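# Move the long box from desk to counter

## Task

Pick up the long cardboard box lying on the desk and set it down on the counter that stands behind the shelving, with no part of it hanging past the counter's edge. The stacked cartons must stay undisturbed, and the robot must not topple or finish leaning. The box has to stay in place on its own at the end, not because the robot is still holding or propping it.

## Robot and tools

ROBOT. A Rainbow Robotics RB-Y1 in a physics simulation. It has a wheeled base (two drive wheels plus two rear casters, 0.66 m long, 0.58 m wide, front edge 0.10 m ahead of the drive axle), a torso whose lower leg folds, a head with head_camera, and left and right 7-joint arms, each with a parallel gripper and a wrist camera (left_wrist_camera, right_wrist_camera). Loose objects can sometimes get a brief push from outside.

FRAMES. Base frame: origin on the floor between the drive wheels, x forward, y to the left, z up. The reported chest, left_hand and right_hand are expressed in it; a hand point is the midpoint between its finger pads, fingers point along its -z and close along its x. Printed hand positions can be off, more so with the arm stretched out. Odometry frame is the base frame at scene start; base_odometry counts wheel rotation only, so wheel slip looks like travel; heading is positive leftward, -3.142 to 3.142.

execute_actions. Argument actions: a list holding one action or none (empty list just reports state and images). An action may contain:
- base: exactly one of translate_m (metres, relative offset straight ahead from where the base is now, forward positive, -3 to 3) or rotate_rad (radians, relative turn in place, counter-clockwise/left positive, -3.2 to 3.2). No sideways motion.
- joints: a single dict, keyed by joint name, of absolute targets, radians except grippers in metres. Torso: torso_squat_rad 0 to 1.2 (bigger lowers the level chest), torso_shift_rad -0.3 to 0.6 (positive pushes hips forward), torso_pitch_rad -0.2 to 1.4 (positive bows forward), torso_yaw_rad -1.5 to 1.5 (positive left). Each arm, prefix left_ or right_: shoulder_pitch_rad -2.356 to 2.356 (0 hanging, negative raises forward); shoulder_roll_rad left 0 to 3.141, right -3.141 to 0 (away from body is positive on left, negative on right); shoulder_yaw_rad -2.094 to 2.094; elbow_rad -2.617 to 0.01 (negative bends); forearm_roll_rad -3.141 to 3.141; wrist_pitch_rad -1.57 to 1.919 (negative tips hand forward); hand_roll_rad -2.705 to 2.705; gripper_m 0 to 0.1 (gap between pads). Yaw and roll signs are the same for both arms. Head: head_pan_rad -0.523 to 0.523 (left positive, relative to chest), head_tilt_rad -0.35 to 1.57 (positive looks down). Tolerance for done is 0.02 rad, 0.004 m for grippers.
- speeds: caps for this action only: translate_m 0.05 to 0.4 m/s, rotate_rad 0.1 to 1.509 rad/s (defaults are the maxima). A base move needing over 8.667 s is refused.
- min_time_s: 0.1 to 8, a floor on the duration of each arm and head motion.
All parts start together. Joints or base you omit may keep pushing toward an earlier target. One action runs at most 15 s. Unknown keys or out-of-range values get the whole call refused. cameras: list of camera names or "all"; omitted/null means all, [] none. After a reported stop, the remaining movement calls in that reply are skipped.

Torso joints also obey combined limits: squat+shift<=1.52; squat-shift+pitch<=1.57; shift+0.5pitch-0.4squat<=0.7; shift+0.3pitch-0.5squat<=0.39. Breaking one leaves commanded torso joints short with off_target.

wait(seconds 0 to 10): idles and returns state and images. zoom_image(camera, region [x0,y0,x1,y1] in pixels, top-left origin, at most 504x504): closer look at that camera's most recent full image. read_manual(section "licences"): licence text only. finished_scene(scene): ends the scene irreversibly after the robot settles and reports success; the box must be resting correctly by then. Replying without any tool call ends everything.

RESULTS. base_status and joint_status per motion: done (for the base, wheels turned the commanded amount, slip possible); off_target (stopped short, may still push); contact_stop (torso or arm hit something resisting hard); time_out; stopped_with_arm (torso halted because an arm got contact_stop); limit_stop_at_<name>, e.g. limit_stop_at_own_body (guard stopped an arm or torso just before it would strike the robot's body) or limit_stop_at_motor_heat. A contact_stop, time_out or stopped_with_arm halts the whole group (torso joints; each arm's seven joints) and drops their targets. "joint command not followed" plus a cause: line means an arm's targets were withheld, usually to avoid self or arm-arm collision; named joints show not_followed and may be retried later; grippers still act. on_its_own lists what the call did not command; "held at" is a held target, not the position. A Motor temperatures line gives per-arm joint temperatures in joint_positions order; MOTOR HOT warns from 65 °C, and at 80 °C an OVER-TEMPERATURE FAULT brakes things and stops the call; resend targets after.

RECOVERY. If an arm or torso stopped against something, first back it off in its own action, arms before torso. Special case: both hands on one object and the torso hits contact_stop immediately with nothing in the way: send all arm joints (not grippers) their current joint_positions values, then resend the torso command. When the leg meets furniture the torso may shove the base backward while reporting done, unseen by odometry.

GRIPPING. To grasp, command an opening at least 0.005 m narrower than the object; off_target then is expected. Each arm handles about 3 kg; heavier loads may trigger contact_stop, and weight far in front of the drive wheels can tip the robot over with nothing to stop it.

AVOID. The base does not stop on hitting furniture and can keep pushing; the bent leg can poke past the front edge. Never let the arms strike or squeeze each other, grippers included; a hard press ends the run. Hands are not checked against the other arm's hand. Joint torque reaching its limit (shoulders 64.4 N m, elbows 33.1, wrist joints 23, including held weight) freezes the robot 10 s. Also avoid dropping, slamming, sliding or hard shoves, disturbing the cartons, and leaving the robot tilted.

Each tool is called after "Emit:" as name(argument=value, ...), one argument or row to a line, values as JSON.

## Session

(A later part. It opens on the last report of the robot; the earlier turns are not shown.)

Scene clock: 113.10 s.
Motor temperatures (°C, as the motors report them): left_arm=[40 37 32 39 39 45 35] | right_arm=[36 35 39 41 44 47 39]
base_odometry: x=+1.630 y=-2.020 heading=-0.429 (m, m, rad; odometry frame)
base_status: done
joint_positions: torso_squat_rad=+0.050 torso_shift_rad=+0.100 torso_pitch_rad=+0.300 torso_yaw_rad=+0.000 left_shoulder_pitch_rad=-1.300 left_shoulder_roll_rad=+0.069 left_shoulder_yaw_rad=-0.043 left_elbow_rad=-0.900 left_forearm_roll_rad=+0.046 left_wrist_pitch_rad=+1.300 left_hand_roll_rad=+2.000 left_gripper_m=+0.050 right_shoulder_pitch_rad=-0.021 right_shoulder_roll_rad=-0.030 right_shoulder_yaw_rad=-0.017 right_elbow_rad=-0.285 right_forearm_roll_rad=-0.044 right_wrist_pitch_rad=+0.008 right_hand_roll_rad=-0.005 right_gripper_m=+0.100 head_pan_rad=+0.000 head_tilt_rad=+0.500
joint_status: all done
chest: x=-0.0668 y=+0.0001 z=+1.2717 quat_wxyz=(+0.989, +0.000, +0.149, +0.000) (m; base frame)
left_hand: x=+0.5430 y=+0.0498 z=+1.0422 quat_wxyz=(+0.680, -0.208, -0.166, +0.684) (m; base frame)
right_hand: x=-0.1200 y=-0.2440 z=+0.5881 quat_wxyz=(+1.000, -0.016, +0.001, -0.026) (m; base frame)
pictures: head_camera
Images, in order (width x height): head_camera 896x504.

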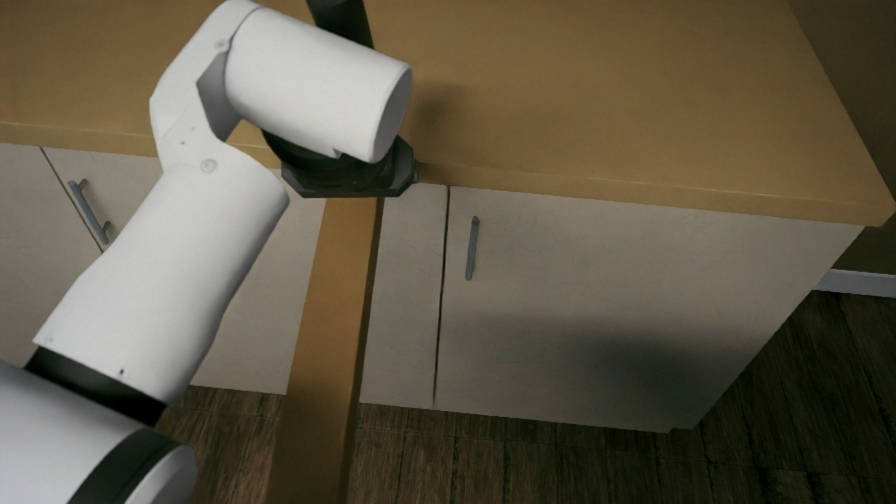

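Emit:
execute_actions(
  actions=[
    {"base":{"translate_m":0.28},"joints":{"head_tilt_rad":0.4},"speeds":{"translate_m":0.15}},
  ],
  cameras=["head_camera"],
)

Emit:
execute_actions(
  actions=[
    {"joints":{"torso_squat_rad":0.4}},
  ],
  cameras=["head_camera","right_wrist_camera"],
)

Scene clock: 116.07 s.
Motor temperatures (°C, as the motors report them): left_arm=[40 37 32 39 39 45 35] | right_arm=[36 35 39 41 44 47 39]
base_odometry: x=+1.884 y=-2.137 heading=-0.429 (m, m, rad; odometry frame)
base_status: done
joint_positions: torso_squat_rad=+0.050 torso_shift_rad=+0.100 torso_pitch_rad=+0.300 torso_yaw_rad=+0.000 left_shoulder_pitch_rad=-1.300 left_shoulder_roll_rad=+0.069 left_shoulder_yaw_rad=-0.043 left_elbow_rad=-0.900 left_forearm_roll_rad=+0.046 left_wrist_pitch_rad=+1.300 left_hand_roll_rad=+2.000 left_gripper_m=+0.050 right_shoulder_pitch_rad=-0.021 right_shoulder_roll_rad=-0.030 right_shoulder_yaw_rad=-0.017 right_elbow_rad=-0.285 right_forearm_roll_rad=-0.044 right_wrist_pitch_rad=+0.008 right_hand_roll_rad=-0.005 right_gripper_m=+0.100 head_pan_rad=+0.000 head_tilt_rad=+0.400
joint_status: all done
chest: x=-0.0668 y=+0.0001 z=+1.2717 quat_wxyz=(+0.989, +0.000, +0.149, +0.000) (m; base frame)
left_hand: x=+0.5430 y=+0.0498 z=+1.0422 quat_wxyz=(+0.680, -0.208, -0.166, +0.684) (m; base frame)
right_hand: x=-0.1200 y=-0.2440 z=+0.5881 quat_wxyz=(+1.000, -0.016, +0.001, -0.026) (m; base frame)
pictures: head_camera
Images, in order (width x height): head_camera 896x504.

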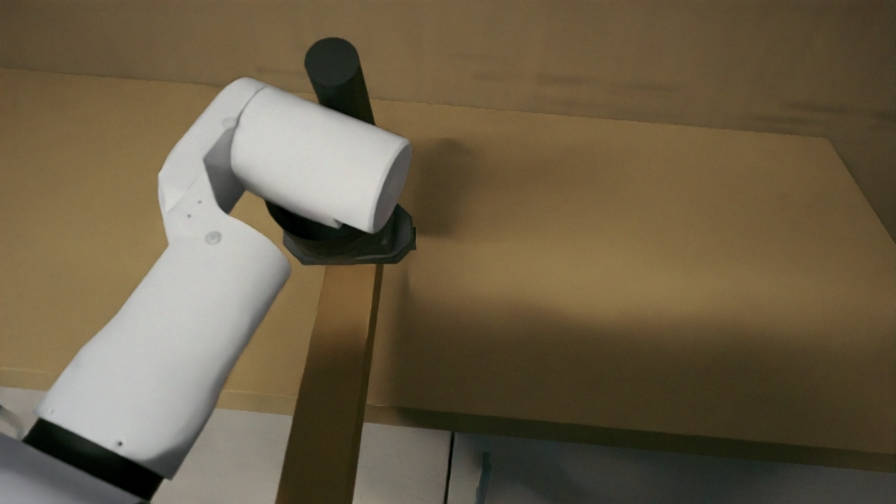

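Scene clock: 118.10 s.
Motor temperatures (°C, as the motors report them): left_arm=[40 37 32 39 39 45 35] | right_arm=[36 35 39 41 44 47 39]
base_odometry: x=+1.884 y=-2.137 heading=-0.429 (m, m, rad; odometry frame)
base_status: not commanded
joint_positions: torso_squat_rad=+0.400 torso_shift_rad=+0.100 torso_pitch_rad=+0.300 torso_yaw_rad=+0.000 left_shoulder_pitch_rad=-1.300 left_shoulder_roll_rad=+0.069 left_shoulder_yaw_rad=-0.043 left_elbow_rad=-0.900 left_forearm_roll_rad=+0.046 left_wrist_pitch_rad=+1.300 left_hand_roll_rad=+2.000 left_gripper_m=+0.050 right_shoulder_pitch_rad=-0.021 right_shoulder_roll_rad=-0.030 right_shoulder_yaw_rad=-0.017 right_elbow_rad=-0.285 right_forearm_roll_rad=-0.044 right_wrist_pitch_rad=+0.008 right_hand_roll_rad=-0.005 right_gripper_m=+0.100 head_pan_rad=+0.000 head_tilt_rad=+0.400
joint_status: all done
chest: x=-0.0723 y=+0.0001 z=+1.2176 quat_wxyz=(+0.989, +0.000, +0.149, +0.000) (m; base frame)
left_hand: x=+0.5376 y=+0.0498 z=+0.9882 quat_wxyz=(+0.680, -0.208, -0.166, +0.684) (m; base frame)
right_hand: x=-0.1254 y=-0.2440 z=+0.5340 quat_wxyz=(+1.000, -0.016, +0.001, -0.026) (m; base frame)
pictures: head_camera, right_wrist_camera
Images, in order (width x height): head_camera 896x504, right_wrist_camera 644x364.

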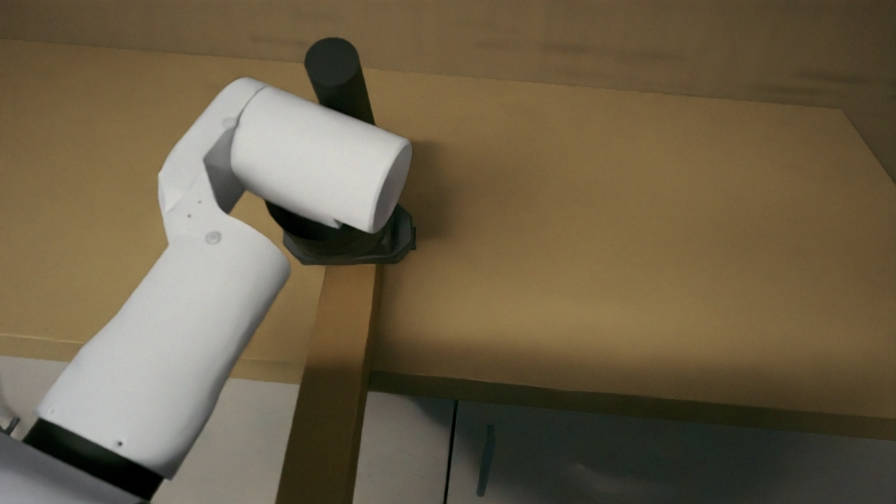

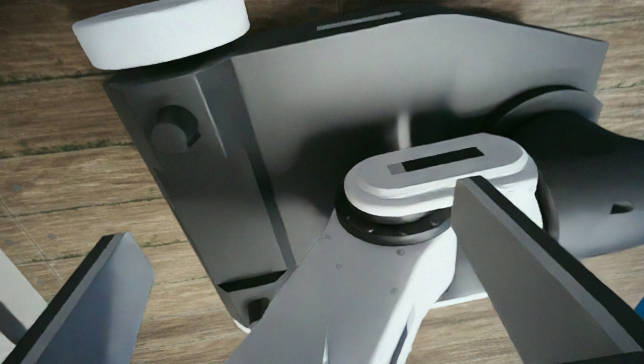

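Emit:
execute_actions(
  actions=[
    {"base":{"translate_m":0.15},"joints":{"head_tilt_rad":0.7},"speeds":{"translate_m":0.1}},
  ],
  cameras=["head_camera"],
)

Emit:
execute_actions(
  actions=[
    {"joints":{"torso_squat_rad":0.58}},
  ],
  cameras=["head_camera"],
)

Scene clock: 120.33 s.
Motor temperatures (°C, as the motors report them): left_arm=[40 37 32 39 39 45 35] | right_arm=[36 35 39 41 44 47 39]
base_odometry: x=+2.021 y=-2.199 heading=-0.429 (m, m, rad; odometry frame)
base_status: done
joint_positions: torso_squat_rad=+0.400 torso_shift_rad=+0.100 torso_pitch_rad=+0.300 torso_yaw_rad=+0.000 left_shoulder_pitch_rad=-1.300 left_shoulder_roll_rad=+0.069 left_shoulder_yaw_rad=-0.043 left_elbow_rad=-0.900 left_forearm_roll_rad=+0.046 left_wrist_pitch_rad=+1.300 left_hand_roll_rad=+2.000 left_gripper_m=+0.050 right_shoulder_pitch_rad=-0.021 right_shoulder_roll_rad=-0.030 right_shoulder_yaw_rad=-0.017 right_elbow_rad=-0.285 right_forearm_roll_rad=-0.044 right_wrist_pitch_rad=+0.008 right_hand_roll_rad=-0.005 right_gripper_m=+0.100 head_pan_rad=+0.000 head_tilt_rad=+0.700
joint_status: all done
chest: x=-0.0722 y=+0.0001 z=+1.2176 quat_wxyz=(+0.989, +0.000, +0.149, +0.000) (m; base frame)
left_hand: x=+0.5376 y=+0.0498 z=+0.9881 quat_wxyz=(+0.680, -0.208, -0.166, +0.684) (m; base frame)
right_hand: x=-0.1254 y=-0.2440 z=+0.5339 quat_wxyz=(+1.000, -0.016, +0.001, -0.026) (m; base frame)
pictures: head_camera
Images, in order (width x height): head_camera 896x504.

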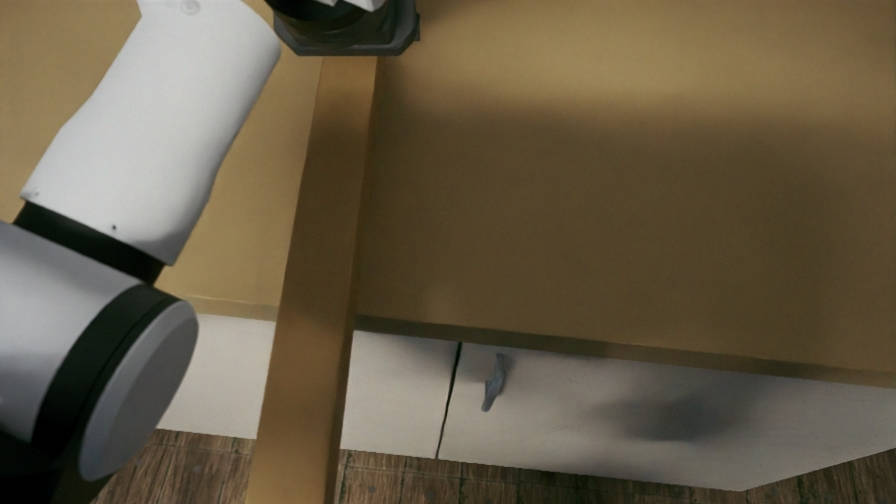

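Scene clock: 121.67 s.
Motor temperatures (°C, as the motors report them): left_arm=[40 37 32 39 39 45 35] | right_arm=[36 35 39 41 44 47 39]
base_odometry: x=+2.021 y=-2.199 heading=-0.429 (m, m, rad; odometry frame)
base_status: not commanded
joint_positions: torso_squat_rad=+0.529 torso_shift_rad=+0.098 torso_pitch_rad=+0.294 torso_yaw_rad=+0.000 left_shoulder_pitch_rad=-1.306 left_shoulder_roll_rad=+0.070 left_shoulder_yaw_rad=-0.043 left_elbow_rad=-0.903 left_forearm_roll_rad=+0.046 left_wrist_pitch_rad=+1.299 left_hand_roll_rad=+2.000 left_gripper_m=+0.051 right_shoulder_pitch_rad=-0.021 right_shoulder_roll_rad=-0.030 right_shoulder_yaw_rad=-0.017 right_elbow_rad=-0.285 right_forearm_roll_rad=-0.044 right_wrist_pitch_rad=+0.008 right_hand_roll_rad=-0.005 right_gripper_m=+0.100 head_pan_rad=+0.000 head_tilt_rad=+0.700
joint_status: torso_squat_rad contact_stop (moved +0.129 of +0.180)
on_its_own: torso_squat_rad is held at +0.529, not at your +0.580, since a contact_stop
chest: x=-0.0791 y=+0.0001 z=+1.1780 quat_wxyz=(+0.989, +0.000, +0.147, +0.000) (m; base frame)
left_hand: x=+0.5341 y=+0.0490 z=+0.9563 quat_wxyz=(+0.679, -0.213, -0.170, +0.682) (m; base frame)
right_hand: x=-0.1285 y=-0.2439 z=+0.4940 quat_wxyz=(+1.000, -0.016, -0.002, -0.026) (m; base frame)
pictures: head_camera
Images, in order (width x height): head_camera 896x504.

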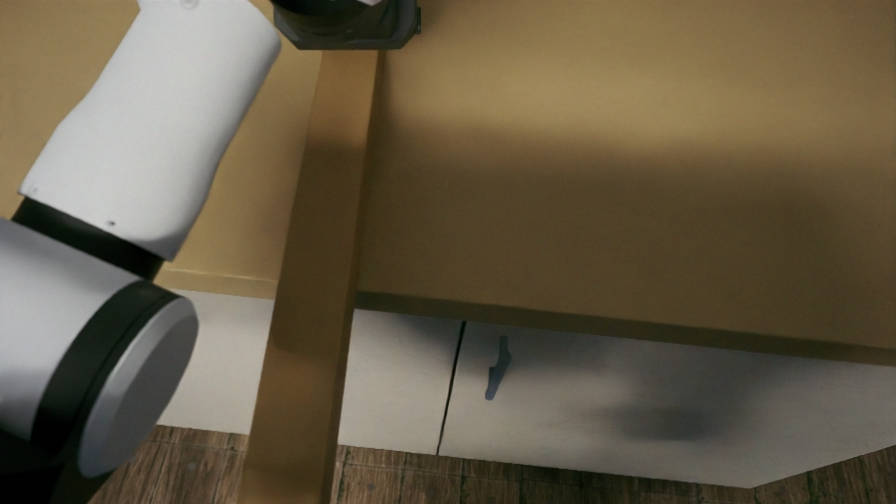

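Emit:
execute_actions(
  actions=[
    {"joints":{"torso_squat_rad":0.515,"left_gripper_m":0.1,"head_tilt_rad":0.9}},
  ],
  cameras=["head_camera","left_wrist_camera"],
)

Scene clock: 122.87 s.
Motor temperatures (°C, as the motors report them): left_arm=[40 37 32 39 39 45 35] | right_arm=[36 35 39 41 44 47 39]
base_odometry: x=+2.021 y=-2.199 heading=-0.429 (m, m, rad; odometry frame)
base_status: not commanded
joint_positions: torso_squat_rad=+0.515 torso_shift_rad=+0.098 torso_pitch_rad=+0.296 torso_yaw_rad=+0.000 left_shoulder_pitch_rad=-1.301 left_shoulder_roll_rad=+0.069 left_shoulder_yaw_rad=-0.043 left_elbow_rad=-0.900 left_forearm_roll_rad=+0.046 left_wrist_pitch_rad=+1.300 left_hand_roll_rad=+2.000 left_gripper_m=+0.100 right_shoulder_pitch_rad=-0.021 right_shoulder_roll_rad=-0.030 right_shoulder_yaw_rad=-0.017 right_elbow_rad=-0.285 right_forearm_roll_rad=-0.044 right_wrist_pitch_rad=+0.008 right_hand_roll_rad=-0.005 right_gripper_m=+0.100 head_pan_rad=+0.000 head_tilt_rad=+0.900
joint_status: all done
chest: x=-0.0779 y=+0.0001 z=+1.1827 quat_wxyz=(+0.989, +0.000, +0.147, +0.000) (m; base frame)
left_hand: x=+0.5331 y=+0.0501 z=+0.9561 quat_wxyz=(+0.679, -0.209, -0.168, +0.683) (m; base frame)
right_hand: x=-0.1283 y=-0.2440 z=+0.4988 quat_wxyz=(+1.000, -0.016, -0.001, -0.026) (m; base frame)
pictures: head_camera, left_wrist_camera
Images, in order (width x height): head_camera 896x504, left_wrist_camera 644x364.

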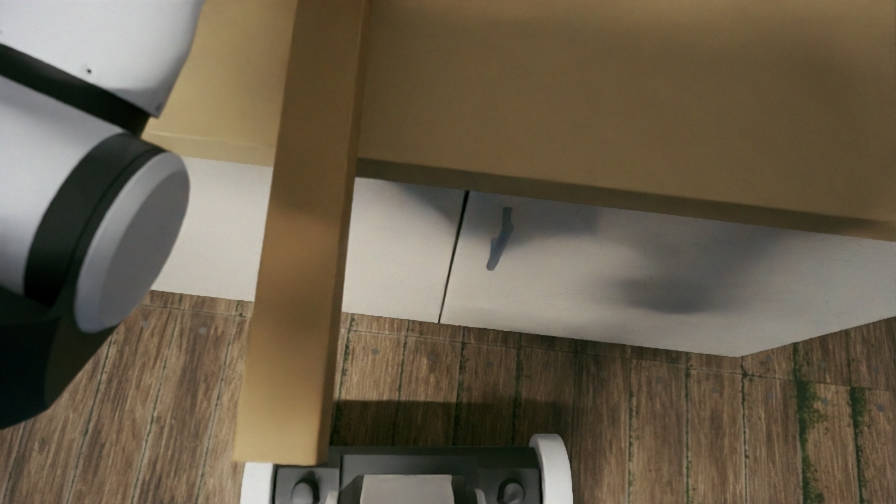

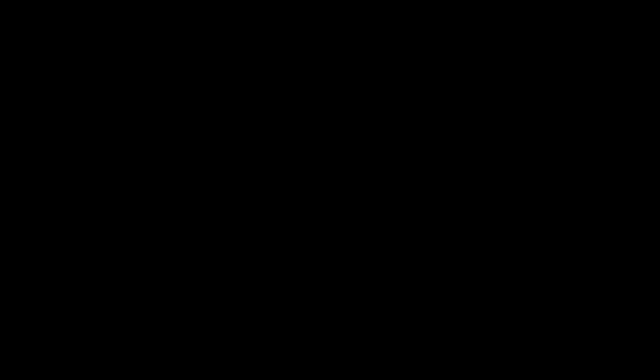

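Emit:
execute_actions(
  actions=[
    {"joints":{"torso_squat_rad":0.05}},
  ],
  cameras=[],
)

Emit:
execute_actions(
  actions=[
    {"joints":{"left_wrist_pitch_rad":1.72,"left_shoulder_pitch_rad":-1.2,"left_forearm_roll_rad":-0.17,"left_hand_roll_rad":1.75,"head_tilt_rad":0.55}},
  ],
  cameras=["head_camera","left_wrist_camera"],
)

Scene clock: 125.43 s.
Motor temperatures (°C, as the motors report them): left_arm=[40 36 32 39 39 45 35] | right_arm=[36 35 39 41 44 47 39]
base_odometry: x=+2.021 y=-2.199 heading=-0.429 (m, m, rad; odometry frame)
base_status: not commanded
joint_positions: torso_squat_rad=+0.050 torso_shift_rad=+0.099 torso_pitch_rad=+0.296 torso_yaw_rad=+0.000 left_shoulder_pitch_rad=-1.301 left_shoulder_roll_rad=+0.069 left_shoulder_yaw_rad=-0.043 left_elbow_rad=-0.900 left_forearm_roll_rad=+0.046 left_wrist_pitch_rad=+1.300 left_hand_roll_rad=+2.000 left_gripper_m=+0.100 right_shoulder_pitch_rad=-0.021 right_shoulder_roll_rad=-0.030 right_shoulder_yaw_rad=-0.017 right_elbow_rad=-0.285 right_forearm_roll_rad=-0.044 right_wrist_pitch_rad=+0.008 right_hand_roll_rad=-0.005 right_gripper_m=+0.100 head_pan_rad=+0.000 head_tilt_rad=+0.900
joint_status: all done
chest: x=-0.0689 y=+0.0001 z=+1.2722 quat_wxyz=(+0.989, +0.000, +0.147, +0.000) (m; base frame)
left_hand: x=+0.5420 y=+0.0501 z=+1.0453 quat_wxyz=(+0.679, -0.209, -0.167, +0.683) (m; base frame)
right_hand: x=-0.1195 y=-0.2439 z=+0.5883 quat_wxyz=(+1.000, -0.016, -0.001, -0.026) (m; base frame)
pictures: none
No camera images: the call's "cameras" was empty. Leave "cameras" out to get every camera's image.

Scene clock: 135.83 s.
Motor temperatures (°C, as the motors report them): left_arm=[40 36 32 38 39 45 35] | right_arm=[36 35 39 41 44 47 39]
TORQUE FAULT: left_elbow_rad reached its load limit. The robot stopped for 10 seconds, dropped its targets and accepts commands again. The stop added 9.2 s to the call and to motion_time.
base_odometry: x=+2.021 y=-2.199 heading=-0.429 (m, m, rad; odometry frame)
base_status: not commanded
joint_positions: torso_squat_rad=+0.050 torso_shift_rad=+0.098 torso_pitch_rad=+0.294 torso_yaw_rad=+0.000 left_shoulder_pitch_rad=-1.248 left_shoulder_roll_rad=+0.070 left_shoulder_yaw_rad=-0.042 left_elbow_rad=-0.907 left_forearm_roll_rad=-0.096 left_wrist_pitch_rad=+1.606 left_hand_roll_rad=+1.834 left_gripper_m=+0.100 right_shoulder_pitch_rad=-0.021 right_shoulder_roll_rad=-0.030 right_shoulder_yaw_rad=-0.017 right_elbow_rad=-0.285 right_forearm_roll_rad=-0.044 right_wrist_pitch_rad=+0.008 right_hand_roll_rad=-0.005 right_gripper_m=+0.100 head_pan_rad=+0.000 head_tilt_rad=+0.549
joint_status: left_shoulder_pitch_rad torque_fault (moved +0.052 of +0.101); left_forearm_roll_rad torque_fault (moved -0.142 of -0.216); left_wrist_pitch_rad torque_fault (moved +0.307 of +0.420); left_hand_roll_rad torque_fault (moved -0.166 of -0.250); the others done
on_its_own: left_shoulder_pitch_rad is held at -1.243, not at your -1.200, since a torque_fault; left_forearm_roll_rad is held at -0.096, not at your -0.170, since a torque_fault; left_wrist_pitch_rad is held at +1.607, not at your +1.720, since a torque_fault; left_hand_roll_rad is held at +1.834, not at your +1.750, since a torque_fault
chest: x=-0.0700 y=+0.0001 z=+1.2724 quat_wxyz=(+0.989, +0.000, +0.147, +0.000) (m; base frame)
left_hand: x=+0.4799 y=+0.1188 z=+1.0043 quat_wxyz=(+0.731, -0.012, -0.168, +0.661) (m; base frame)
right_hand: x=-0.1192 y=-0.2439 z=+0.5884 quat_wxyz=(+1.000, -0.016, -0.002, -0.026) (m; base frame)
pictures: head_camera, left_wrist_camera
Images, in order (width x height): head_camera 896x504, left_wrist_camera 644x364.

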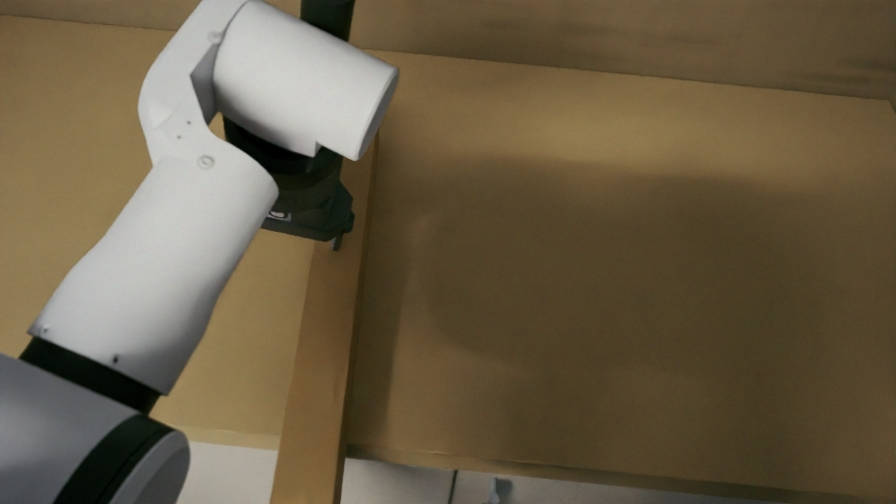

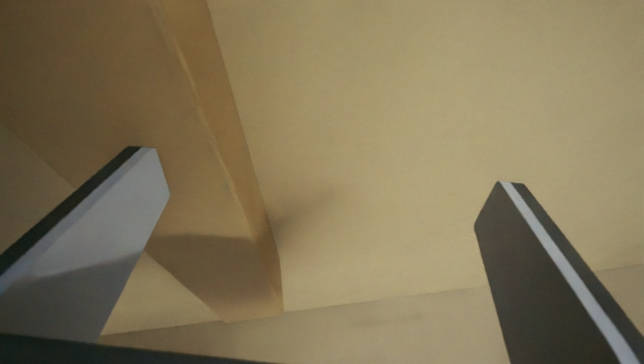

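Emit:
execute_actions(
  actions=[
    {"joints":{"left_shoulder_pitch_rad":-1.45}},
  ],
  cameras=[],
)

Emit:
execute_actions(
  actions=[
    {"joints":{"left_shoulder_pitch_rad":-1.45,"left_wrist_pitch_rad":1.75,"left_elbow_rad":-0.6,"left_forearm_roll_rad":-0.04,"left_hand_roll_rad":1.75},"min_time_s":1.5},
  ],
  cameras=["head_camera","left_wrist_camera"],
)

Scene clock: 136.77 s.
Motor temperatures (°C, as the motors report them): left_arm=[40 36 32 38 39 45 35] | right_arm=[36 35 39 41 44 47 39]
base_odometry: x=+2.021 y=-2.199 heading=-0.429 (m, m, rad; odometry frame)
base_status: not commanded
joint_positions: torso_squat_rad=+0.050 torso_shift_rad=+0.098 torso_pitch_rad=+0.296 torso_yaw_rad=+0.000 left_shoulder_pitch_rad=-1.451 left_shoulder_roll_rad=+0.070 left_shoulder_yaw_rad=-0.042 left_elbow_rad=-0.904 left_forearm_roll_rad=-0.096 left_wrist_pitch_rad=+1.607 left_hand_roll_rad=+1.834 left_gripper_m=+0.100 right_shoulder_pitch_rad=-0.021 right_shoulder_roll_rad=-0.030 right_shoulder_yaw_rad=-0.017 right_elbow_rad=-0.285 right_forearm_roll_rad=-0.044 right_wrist_pitch_rad=+0.008 right_hand_roll_rad=-0.005 right_gripper_m=+0.100 head_pan_rad=+0.000 head_tilt_rad=+0.549
joint_status: all done
on_its_own: left_forearm_roll_rad is held at -0.096, not at your -0.170, since a torque_fault; left_wrist_pitch_rad is held at +1.607, not at your +1.720, since a torque_fault; left_hand_roll_rad is held at +1.834, not at your +1.750, since a torque_fault
chest: x=-0.0691 y=+0.0002 z=+1.2722 quat_wxyz=(+0.989, +0.000, +0.147, +0.000) (m; base frame)
left_hand: x=+0.5276 y=+0.0766 z=+1.1099 quat_wxyz=(+0.734, -0.086, -0.228, +0.634) (m; base frame)
right_hand: x=-0.1194 y=-0.2439 z=+0.5883 quat_wxyz=(+1.000, -0.016, -0.001, -0.026) (m; base frame)
pictures: none
No camera images: the call's "cameras" was empty. Leave "cameras" out to get every camera's image.

Scene clock: 138.57 s.
Motor temperatures (°C, as the motors report them): left_arm=[40 36 32 38 39 45 35] | right_arm=[36 35 39 41 44 47 39]
base_odometry: x=+2.021 y=-2.199 heading=-0.429 (m, m, rad; odometry frame)
base_status: not commanded
joint_positions: torso_squat_rad=+0.050 torso_shift_rad=+0.098 torso_pitch_rad=+0.296 torso_yaw_rad=+0.000 left_shoulder_pitch_rad=-1.450 left_shoulder_roll_rad=+0.070 left_shoulder_yaw_rad=-0.042 left_elbow_rad=-0.600 left_forearm_roll_rad=-0.040 left_wrist_pitch_rad=+1.750 left_hand_roll_rad=+1.750 left_gripper_m=+0.100 right_shoulder_pitch_rad=-0.021 right_shoulder_roll_rad=-0.030 right_shoulder_yaw_rad=-0.017 right_elbow_rad=-0.285 right_forearm_roll_rad=-0.044 right_wrist_pitch_rad=+0.008 right_hand_roll_rad=-0.005 right_gripper_m=+0.100 head_pan_rad=+0.000 head_tilt_rad=+0.549
joint_status: all done
chest: x=-0.0691 y=+0.0002 z=+1.2722 quat_wxyz=(+0.989, +0.000, +0.147, +0.000) (m; base frame)
left_hand: x=+0.4466 y=+0.1197 z=+1.0172 quat_wxyz=(+0.762, +0.105, -0.103, +0.630) (m; base frame)
right_hand: x=-0.1194 y=-0.2439 z=+0.5883 quat_wxyz=(+1.000, -0.016, -0.001, -0.026) (m; base frame)
pictures: head_camera, left_wrist_camera
Images, in order (width x height): head_camera 896x504, left_wrist_camera 644x364.

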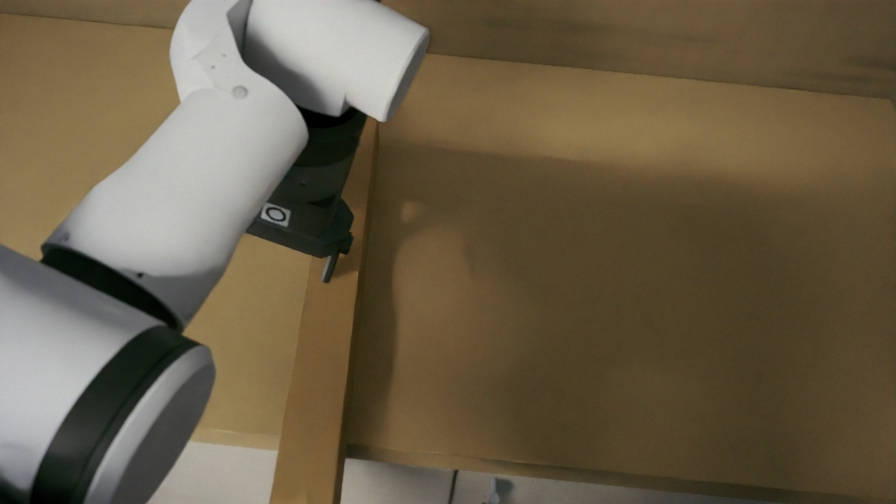

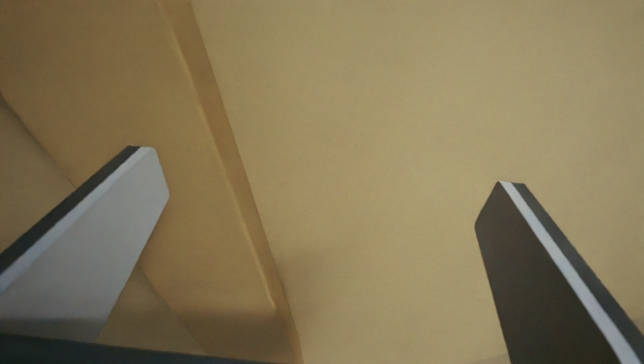

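Emit:
execute_actions(
  actions=[
    {"joints":{"left_forearm_roll_rad":0.26,"left_wrist_pitch_rad":1.88},"min_time_s":1},
  ],
  cameras=["head_camera","left_wrist_camera"],
)

Scene clock: 139.97 s.
Motor temperatures (°C, as the motors report them): left_arm=[40 36 32 38 39 45 35] | right_arm=[36 35 39 41 44 47 39]
base_odometry: x=+2.021 y=-2.199 heading=-0.429 (m, m, rad; odometry frame)
base_status: not commanded
joint_positions: torso_squat_rad=+0.050 torso_shift_rad=+0.098 torso_pitch_rad=+0.296 torso_yaw_rad=+0.000 left_shoulder_pitch_rad=-1.450 left_shoulder_roll_rad=+0.070 left_shoulder_yaw_rad=-0.042 left_elbow_rad=-0.600 left_forearm_roll_rad=+0.260 left_wrist_pitch_rad=+1.880 left_hand_roll_rad=+1.750 left_gripper_m=+0.100 right_shoulder_pitch_rad=-0.021 right_shoulder_roll_rad=-0.030 right_shoulder_yaw_rad=-0.017 right_elbow_rad=-0.285 right_forearm_roll_rad=-0.044 right_wrist_pitch_rad=+0.008 right_hand_roll_rad=-0.005 right_gripper_m=+0.100 head_pan_rad=+0.000 head_tilt_rad=+0.549
joint_status: all done
chest: x=-0.0691 y=+0.0002 z=+1.2722 quat_wxyz=(+0.989, +0.000, +0.147, +0.000) (m; base frame)
left_hand: x=+0.3936 y=+0.0695 z=+1.0127 quat_wxyz=(+0.779, +0.093, +0.058, +0.617) (m; base frame)
right_hand: x=-0.1194 y=-0.2439 z=+0.5883 quat_wxyz=(+1.000, -0.016, -0.001, -0.026) (m; base frame)
pictures: head_camera, left_wrist_camera
Images, in order (width x height): head_camera 896x504, left_wrist_camera 644x364.

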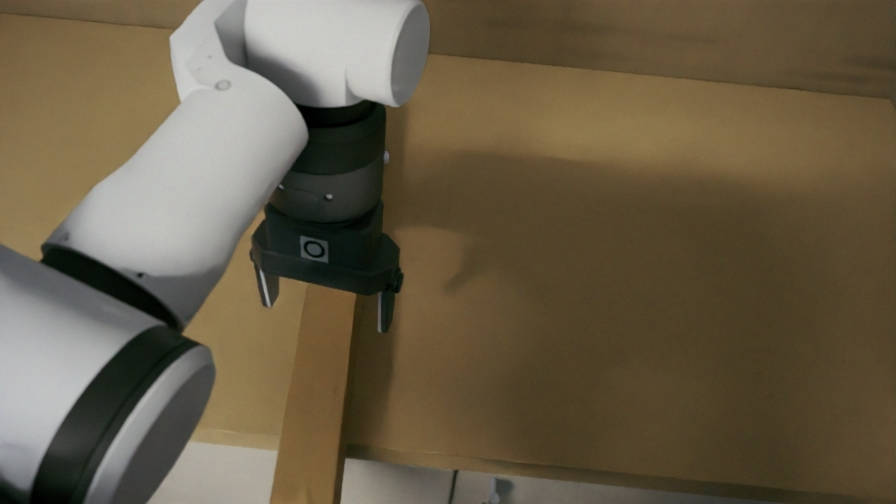

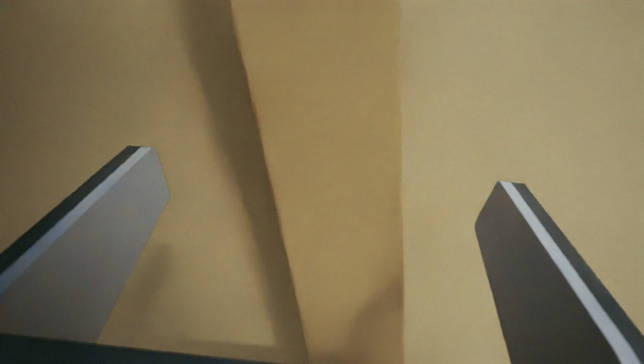

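Emit:
execute_actions(
  actions=[
    {"joints":{"left_wrist_pitch_rad":1.69,"left_hand_roll_rad":1.72}},
  ],
  cameras=[],
)

Emit:
execute_actions(
  actions=[
    {"joints":{"torso_squat_rad":0.38}},
  ],
  cameras=["head_camera","left_wrist_camera"],
)

Scene clock: 140.83 s.
Motor temperatures (°C, as the motors report them): left_arm=[40 36 32 38 39 45 35] | right_arm=[36 35 39 41 44 47 39]
base_odometry: x=+2.021 y=-2.199 heading=-0.429 (m, m, rad; odometry frame)
base_status: not commanded
joint_positions: torso_squat_rad=+0.050 torso_shift_rad=+0.098 torso_pitch_rad=+0.296 torso_yaw_rad=+0.000 left_shoulder_pitch_rad=-1.450 left_shoulder_roll_rad=+0.070 left_shoulder_yaw_rad=-0.042 left_elbow_rad=-0.600 left_forearm_roll_rad=+0.260 left_wrist_pitch_rad=+1.690 left_hand_roll_rad=+1.720 left_gripper_m=+0.100 right_shoulder_pitch_rad=-0.021 right_shoulder_roll_rad=-0.030 right_shoulder_yaw_rad=-0.017 right_elbow_rad=-0.285 right_forearm_roll_rad=-0.044 right_wrist_pitch_rad=+0.008 right_hand_roll_rad=-0.005 right_gripper_m=+0.100 head_pan_rad=+0.000 head_tilt_rad=+0.549
joint_status: all done
chest: x=-0.0691 y=+0.0002 z=+1.2722 quat_wxyz=(+0.989, +0.000, +0.147, +0.000) (m; base frame)
left_hand: x=+0.4333 y=+0.0522 z=+1.0073 quat_wxyz=(+0.793, +0.009, +0.014, +0.610) (m; base frame)
right_hand: x=-0.1194 y=-0.2439 z=+0.5883 quat_wxyz=(+1.000, -0.016, -0.001, -0.026) (m; base frame)
pictures: none
No camera images: the call's "cameras" was empty. Leave "cameras" out to get every camera's image.

Scene clock: 142.77 s.
Motor temperatures (°C, as the motors report them): left_arm=[40 36 32 38 39 45 35] | right_arm=[36 35 39 41 44 47 39]
base_odometry: x=+2.021 y=-2.199 heading=-0.429 (m, m, rad; odometry frame)
base_status: not commanded
joint_positions: torso_squat_rad=+0.380 torso_shift_rad=+0.098 torso_pitch_rad=+0.296 torso_yaw_rad=+0.000 left_shoulder_pitch_rad=-1.450 left_shoulder_roll_rad=+0.070 left_shoulder_yaw_rad=-0.042 left_elbow_rad=-0.600 left_forearm_roll_rad=+0.260 left_wrist_pitch_rad=+1.690 left_hand_roll_rad=+1.720 left_gripper_m=+0.100 right_shoulder_pitch_rad=-0.021 right_shoulder_roll_rad=-0.030 right_shoulder_yaw_rad=-0.017 right_elbow_rad=-0.285 right_forearm_roll_rad=-0.044 right_wrist_pitch_rad=+0.008 right_hand_roll_rad=-0.005 right_gripper_m=+0.100 head_pan_rad=+0.000 head_tilt_rad=+0.549
joint_status: all done
chest: x=-0.0739 y=+0.0001 z=+1.2234 quat_wxyz=(+0.989, +0.000, +0.147, +0.000) (m; base frame)
left_hand: x=+0.4285 y=+0.0522 z=+0.9584 quat_wxyz=(+0.793, +0.009, +0.014, +0.610) (m; base frame)
right_hand: x=-0.1242 y=-0.2439 z=+0.5395 quat_wxyz=(+1.000, -0.016, -0.001, -0.026) (m; base frame)
pictures: head_camera, left_wrist_camera
Images, in order (width x height): head_camera 896x504, left_wrist_camera 644x364.

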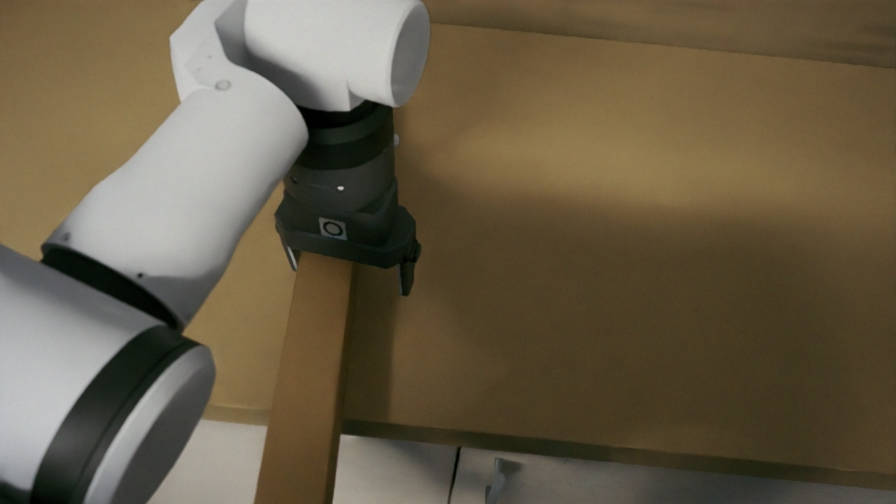

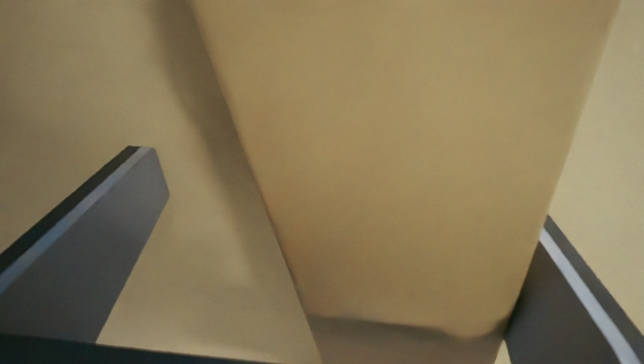

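Emit:
execute_actions(
  actions=[
    {"joints":{"left_gripper_m":0.035}},
  ],
  cameras=[],
)

Emit:
execute_actions(
  actions=[
    {"joints":{"torso_squat_rad":0.1}},
  ],
  cameras=["head_camera"],
)

Emit:
execute_actions(
  actions=[
    {"joints":{"left_hand_roll_rad":0.34,"head_tilt_rad":0.45},"min_time_s":3},
  ],
  cameras=["head_camera"],
)

Scene clock: 144.10 s.
Motor temperatures (°C, as the motors report them): left_arm=[40 36 32 38 39 45 35] | right_arm=[36 35 39 41 44 47 39]
base_odometry: x=+2.021 y=-2.199 heading=-0.429 (m, m, rad; odometry frame)
base_status: not commanded
joint_positions: torso_squat_rad=+0.380 torso_shift_rad=+0.098 torso_pitch_rad=+0.296 torso_yaw_rad=+0.000 left_shoulder_pitch_rad=-1.450 left_shoulder_roll_rad=+0.070 left_shoulder_yaw_rad=-0.042 left_elbow_rad=-0.600 left_forearm_roll_rad=+0.260 left_wrist_pitch_rad=+1.690 left_hand_roll_rad=+1.720 left_gripper_m=+0.054 right_shoulder_pitch_rad=-0.021 right_shoulder_roll_rad=-0.030 right_shoulder_yaw_rad=-0.017 right_elbow_rad=-0.285 right_forearm_roll_rad=-0.044 right_wrist_pitch_rad=+0.008 right_hand_roll_rad=-0.005 right_gripper_m=+0.100 head_pan_rad=+0.000 head_tilt_rad=+0.549
joint_status: left_gripper_m off_target (ended at +0.054, target +0.035)
chest: x=-0.0739 y=+0.0001 z=+1.2234 quat_wxyz=(+0.989, +0.000, +0.147, +0.000) (m; base frame)
left_hand: x=+0.4285 y=+0.0522 z=+0.9584 quat_wxyz=(+0.793, +0.009, +0.014, +0.610) (m; base frame)
right_hand: x=-0.1242 y=-0.2439 z=+0.5395 quat_wxyz=(+1.000, -0.016, -0.001, -0.026) (m; base frame)
pictures: none
No camera images: the call's "cameras" was empty. Leave "cameras" out to get every camera's image.

Scene clock: 145.87 s.
Motor temperatures (°C, as the motors report them): left_arm=[40 36 32 38 39 45 35] | right_arm=[36 35 39 41 44 47 39]
base_odometry: x=+2.021 y=-2.199 heading=-0.429 (m, m, rad; odometry frame)
base_status: not commanded
joint_positions: torso_squat_rad=+0.100 torso_shift_rad=+0.099 torso_pitch_rad=+0.296 torso_yaw_rad=+0.000 left_shoulder_pitch_rad=-1.450 left_shoulder_roll_rad=+0.070 left_shoulder_yaw_rad=-0.042 left_elbow_rad=-0.600 left_forearm_roll_rad=+0.260 left_wrist_pitch_rad=+1.690 left_hand_roll_rad=+1.720 left_gripper_m=+0.054 right_shoulder_pitch_rad=-0.021 right_shoulder_roll_rad=-0.030 right_shoulder_yaw_rad=-0.017 right_elbow_rad=-0.285 right_forearm_roll_rad=-0.044 right_wrist_pitch_rad=+0.008 right_hand_roll_rad=-0.005 right_gripper_m=+0.100 head_pan_rad=+0.000 head_tilt_rad=+0.549
joint_status: all done
chest: x=-0.0692 y=+0.0002 z=+1.2696 quat_wxyz=(+0.989, +0.000, +0.147, +0.000) (m; base frame)
left_hand: x=+0.4331 y=+0.0522 z=+1.0045 quat_wxyz=(+0.793, +0.009, +0.014, +0.610) (m; base frame)
right_hand: x=-0.1197 y=-0.2439 z=+0.5857 quat_wxyz=(+1.000, -0.016, -0.001, -0.026) (m; base frame)
pictures: head_camera
Images, in order (width x height): head_camera 896x504.

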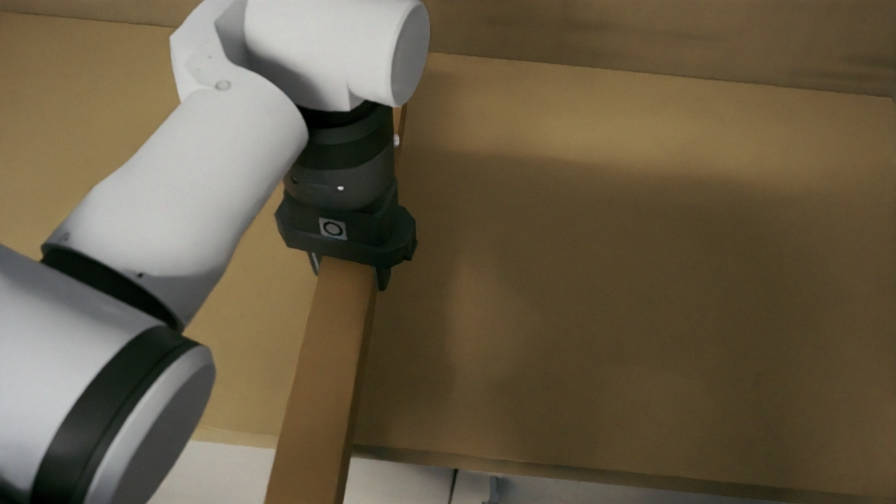

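Scene clock: 149.17 s.
Motor temperatures (°C, as the motors report them): left_arm=[40 36 32 38 39 45 35] | right_arm=[36 35 39 41 44 47 39]
base_odometry: x=+2.021 y=-2.199 heading=-0.429 (m, m, rad; odometry frame)
base_status: not commanded
joint_positions: torso_squat_rad=+0.100 torso_shift_rad=+0.099 torso_pitch_rad=+0.296 torso_yaw_rad=+0.000 left_shoulder_pitch_rad=-1.450 left_shoulder_roll_rad=+0.070 left_shoulder_yaw_rad=-0.042 left_elbow_rad=-0.600 left_forearm_roll_rad=+0.260 left_wrist_pitch_rad=+1.690 left_hand_roll_rad=+0.340 left_gripper_m=+0.054 right_shoulder_pitch_rad=-0.021 right_shoulder_roll_rad=-0.030 right_shoulder_yaw_rad=-0.017 right_elbow_rad=-0.285 right_forearm_roll_rad=-0.044 right_wrist_pitch_rad=+0.008 right_hand_roll_rad=-0.005 right_gripper_m=+0.100 head_pan_rad=+0.000 head_tilt_rad=+0.450
joint_status: all done
chest: x=-0.0692 y=+0.0002 z=+1.2696 quat_wxyz=(+0.989, +0.000, +0.147, +0.000) (m; base frame)
left_hand: x=+0.4331 y=+0.0522 z=+1.0045 quat_wxyz=(+0.999, -0.002, +0.017, -0.034) (m; base frame)
right_hand: x=-0.1197 y=-0.2439 z=+0.5857 quat_wxyz=(+1.000, -0.016, -0.001, -0.026) (m; base frame)
pictures: head_camera
Images, in order (width x height): head_camera 896x504.

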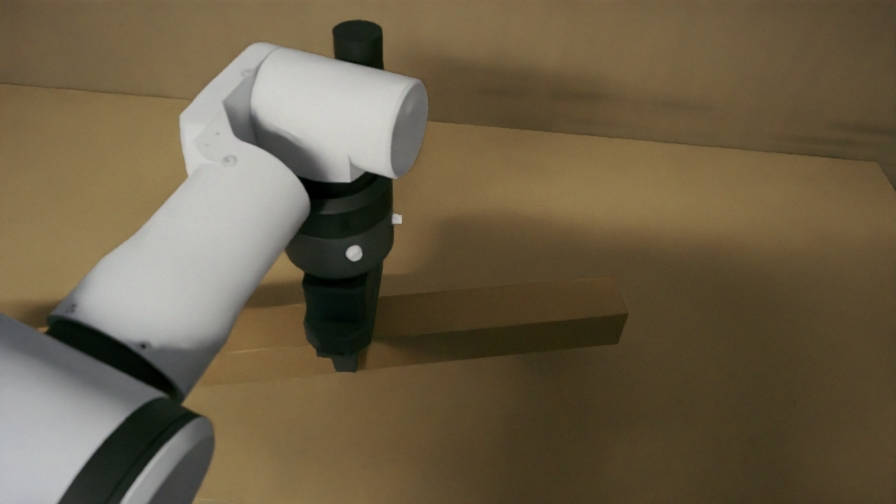

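Emit:
execute_actions(
  actions=[
    {"base":{"translate_m":0.06},"joints":{"left_hand_roll_rad":0.2,"head_tilt_rad":0.65},"speeds":{"translate_m":0.1}},
  ],
  cameras=[],
)

Emit:
execute_actions(
  actions=[
    {"joints":{"torso_squat_rad":0.385}},
  ],
  cameras=["head_camera"],
)

Scene clock: 150.40 s.
Motor temperatures (°C, as the motors report them): left_arm=[40 36 32 38 39 45 35] | right_arm=[36 35 39 41 44 47 39]
base_odometry: x=+2.075 y=-2.224 heading=-0.429 (m, m, rad; odometry frame)
base_status: done
joint_positions: torso_squat_rad=+0.100 torso_shift_rad=+0.099 torso_pitch_rad=+0.296 torso_yaw_rad=+0.000 left_shoulder_pitch_rad=-1.450 left_shoulder_roll_rad=+0.070 left_shoulder_yaw_rad=-0.042 left_elbow_rad=-0.600 left_forearm_roll_rad=+0.260 left_wrist_pitch_rad=+1.690 left_hand_roll_rad=+0.200 left_gripper_m=+0.054 right_shoulder_pitch_rad=-0.021 right_shoulder_roll_rad=-0.030 right_shoulder_yaw_rad=-0.017 right_elbow_rad=-0.285 right_forearm_roll_rad=-0.044 right_wrist_pitch_rad=+0.008 right_hand_roll_rad=-0.005 right_gripper_m=+0.100 head_pan_rad=+0.000 head_tilt_rad=+0.650
joint_status: all done
chest: x=-0.0691 y=+0.0002 z=+1.2696 quat_wxyz=(+0.989, +0.000, +0.148, +0.000) (m; base frame)
left_hand: x=+0.4331 y=+0.0522 z=+1.0044 quat_wxyz=(+0.994, -0.003, +0.017, -0.104) (m; base frame)
right_hand: x=-0.1197 y=-0.2439 z=+0.5857 quat_wxyz=(+1.000, -0.016, -0.001, -0.026) (m; base frame)
pictures: none
No camera images: the call's "cameras" was empty. Leave "cameras" out to get every camera's image.

Scene clock: 152.20 s.
Motor temperatures (°C, as the motors report them): left_arm=[40 36 32 38 39 45 35] | right_arm=[36 35 39 41 44 47 39]
base_odometry: x=+2.075 y=-2.224 heading=-0.429 (m, m, rad; odometry frame)
base_status: not commanded
joint_positions: torso_squat_rad=+0.385 torso_shift_rad=+0.098 torso_pitch_rad=+0.295 torso_yaw_rad=+0.000 left_shoulder_pitch_rad=-1.451 left_shoulder_roll_rad=+0.070 left_shoulder_yaw_rad=-0.042 left_elbow_rad=-0.601 left_forearm_roll_rad=+0.260 left_wrist_pitch_rad=+1.690 left_hand_roll_rad=+0.200 left_gripper_m=+0.053 right_shoulder_pitch_rad=-0.021 right_shoulder_roll_rad=-0.030 right_shoulder_yaw_rad=-0.017 right_elbow_rad=-0.285 right_forearm_roll_rad=-0.044 right_wrist_pitch_rad=+0.008 right_hand_roll_rad=-0.005 right_gripper_m=+0.100 head_pan_rad=+0.000 head_tilt_rad=+0.650
joint_status: all done
chest: x=-0.0742 y=+0.0001 z=+1.2221 quat_wxyz=(+0.989, +0.000, +0.147, +0.000) (m; base frame)
left_hand: x=+0.4286 y=+0.0520 z=+0.9579 quat_wxyz=(+0.994, -0.003, +0.016, -0.104) (m; base frame)
right_hand: x=-0.1243 y=-0.2439 z=+0.5382 quat_wxyz=(+1.000, -0.016, -0.001, -0.026) (m; base frame)
pictures: head_camera
Images, in order (width x height): head_camera 896x504.

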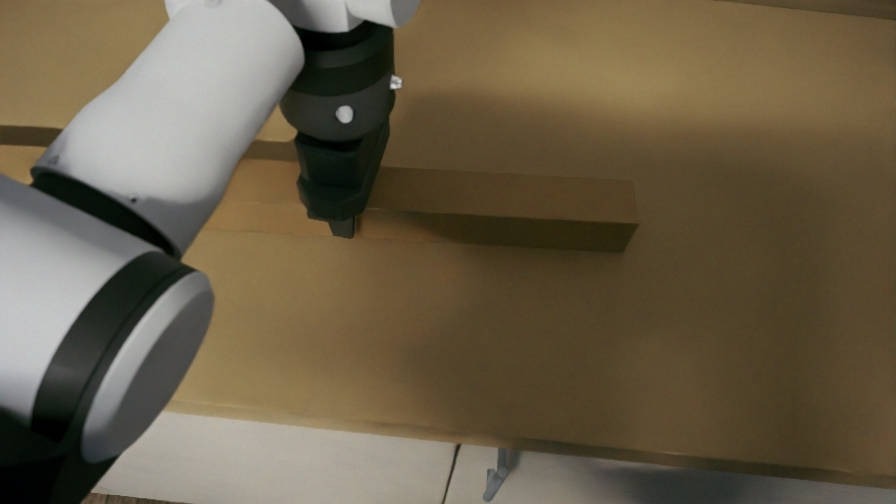

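Well placed. Release, lift.

Emit:
execute_actions(
  actions=[
    {"joints":{"left_gripper_m":0.1}},
  ],
  cameras=[],
)

Emit:
execute_actions(
  actions=[
    {"joints":{"torso_squat_rad":0.0,"head_pan_rad":0.3}},
  ],
  cameras=[],
)

Emit:
execute_actions(
  actions=[
    {"base":{"translate_m":-0.35},"joints":{"head_tilt_rad":0.4}},
  ],
  cameras=["head_camera"],
)

Scene clock: 153.40 s.
Motor temperatures (°C, as the motors report them): left_arm=[40 36 32 38 39 45 35] | right_arm=[36 35 39 41 44 47 39]
base_odometry: x=+2.075 y=-2.224 heading=-0.429 (m, m, rad; odometry frame)
base_status: not commanded
joint_positions: torso_squat_rad=+0.385 torso_shift_rad=+0.098 torso_pitch_rad=+0.296 torso_yaw_rad=+0.000 left_shoulder_pitch_rad=-1.451 left_shoulder_roll_rad=+0.070 left_shoulder_yaw_rad=-0.042 left_elbow_rad=-0.600 left_forearm_roll_rad=+0.260 left_wrist_pitch_rad=+1.690 left_hand_roll_rad=+0.200 left_gripper_m=+0.100 right_shoulder_pitch_rad=-0.021 right_shoulder_roll_rad=-0.030 right_shoulder_yaw_rad=-0.017 right_elbow_rad=-0.285 right_forearm_roll_rad=-0.044 right_wrist_pitch_rad=+0.008 right_hand_roll_rad=-0.005 right_gripper_m=+0.100 head_pan_rad=+0.000 head_tilt_rad=+0.650
joint_status: all done
chest: x=-0.0740 y=+0.0001 z=+1.2221 quat_wxyz=(+0.989, +0.000, +0.147, +0.000) (m; base frame)
left_hand: x=+0.4284 y=+0.0522 z=+0.9573 quat_wxyz=(+0.994, -0.003, +0.016, -0.104) (m; base frame)
right_hand: x=-0.1244 y=-0.2439 z=+0.5382 quat_wxyz=(+1.000, -0.016, -0.001, -0.026) (m; base frame)
pictures: none
No camera images: the call's "cameras" was empty. Leave "cameras" out to get every camera's image.

Scene clock: 155.53 s.
Motor temperatures (°C, as the motors report them): left_arm=[40 36 32 38 39 45 35] | right_arm=[36 35 39 41 44 47 39]
base_odometry: x=+2.075 y=-2.224 heading=-0.429 (m, m, rad; odometry frame)
base_status: not commanded
joint_positions: torso_squat_rad=+0.000 torso_shift_rad=+0.099 torso_pitch_rad=+0.296 torso_yaw_rad=+0.000 left_shoulder_pitch_rad=-1.450 left_shoulder_roll_rad=+0.070 left_shoulder_yaw_rad=-0.042 left_elbow_rad=-0.600 left_forearm_roll_rad=+0.260 left_wrist_pitch_rad=+1.690 left_hand_roll_rad=+0.200 left_gripper_m=+0.100 right_shoulder_pitch_rad=-0.021 right_shoulder_roll_rad=-0.030 right_shoulder_yaw_rad=-0.017 right_elbow_rad=-0.285 right_forearm_roll_rad=-0.044 right_wrist_pitch_rad=+0.008 right_hand_roll_rad=-0.005 right_gripper_m=+0.100 head_pan_rad=+0.300 head_tilt_rad=+0.650
joint_status: all done
chest: x=-0.0689 y=+0.0002 z=+1.2731 quat_wxyz=(+0.989, +0.000, +0.147, +0.000) (m; base frame)
left_hand: x=+0.4335 y=+0.0522 z=+1.0080 quat_wxyz=(+0.994, -0.003, +0.017, -0.104) (m; base frame)
right_hand: x=-0.1194 y=-0.2439 z=+0.5892 quat_wxyz=(+1.000, -0.016, -0.001, -0.026) (m; base frame)
pictures: none
No camera images: the call's "cameras" was empty. Leave "cameras" out to get every camera's image.

Scene clock: 157.83 s.
Motor temperatures (°C, as the motors report them): left_arm=[40 36 32 38 39 45 35] | right_arm=[36 35 39 41 44 47 39]
base_odometry: x=+1.757 y=-2.078 heading=-0.430 (m, m, rad; odometry frame)
base_status: done
joint_positions: torso_squat_rad=+0.000 torso_shift_rad=+0.098 torso_pitch_rad=+0.296 torso_yaw_rad=+0.000 left_shoulder_pitch_rad=-1.450 left_shoulder_roll_rad=+0.070 left_shoulder_yaw_rad=-0.042 left_elbow_rad=-0.600 left_forearm_roll_rad=+0.260 left_wrist_pitch_rad=+1.690 left_hand_roll_rad=+0.200 left_gripper_m=+0.100 right_shoulder_pitch_rad=-0.021 right_shoulder_roll_rad=-0.030 right_shoulder_yaw_rad=-0.017 right_elbow_rad=-0.285 right_forearm_roll_rad=-0.044 right_wrist_pitch_rad=+0.008 right_hand_roll_rad=-0.005 right_gripper_m=+0.100 head_pan_rad=+0.300 head_tilt_rad=+0.400
joint_status: all done
chest: x=-0.0690 y=+0.0002 z=+1.2731 quat_wxyz=(+0.989, +0.000, +0.147, +0.000) (m; base frame)
left_hand: x=+0.4334 y=+0.0522 z=+1.0081 quat_wxyz=(+0.994, -0.003, +0.017, -0.104) (m; base frame)
right_hand: x=-0.1194 y=-0.2439 z=+0.5892 quat_wxyz=(+1.000, -0.016, -0.001, -0.026) (m; base frame)
pictures: head_camera
Images, in order (width x height): head_camera 896x504.

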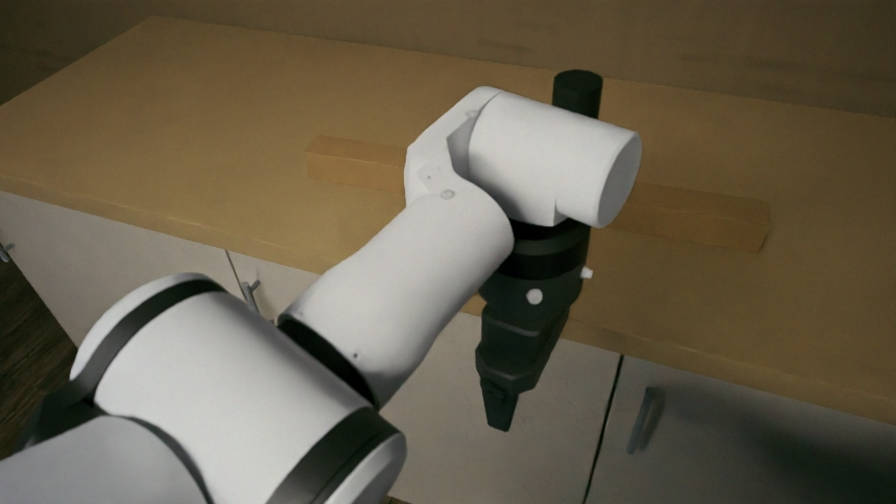

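Emit:
finished_scene(
  scene=1,
)

The scene is finished: the task was done.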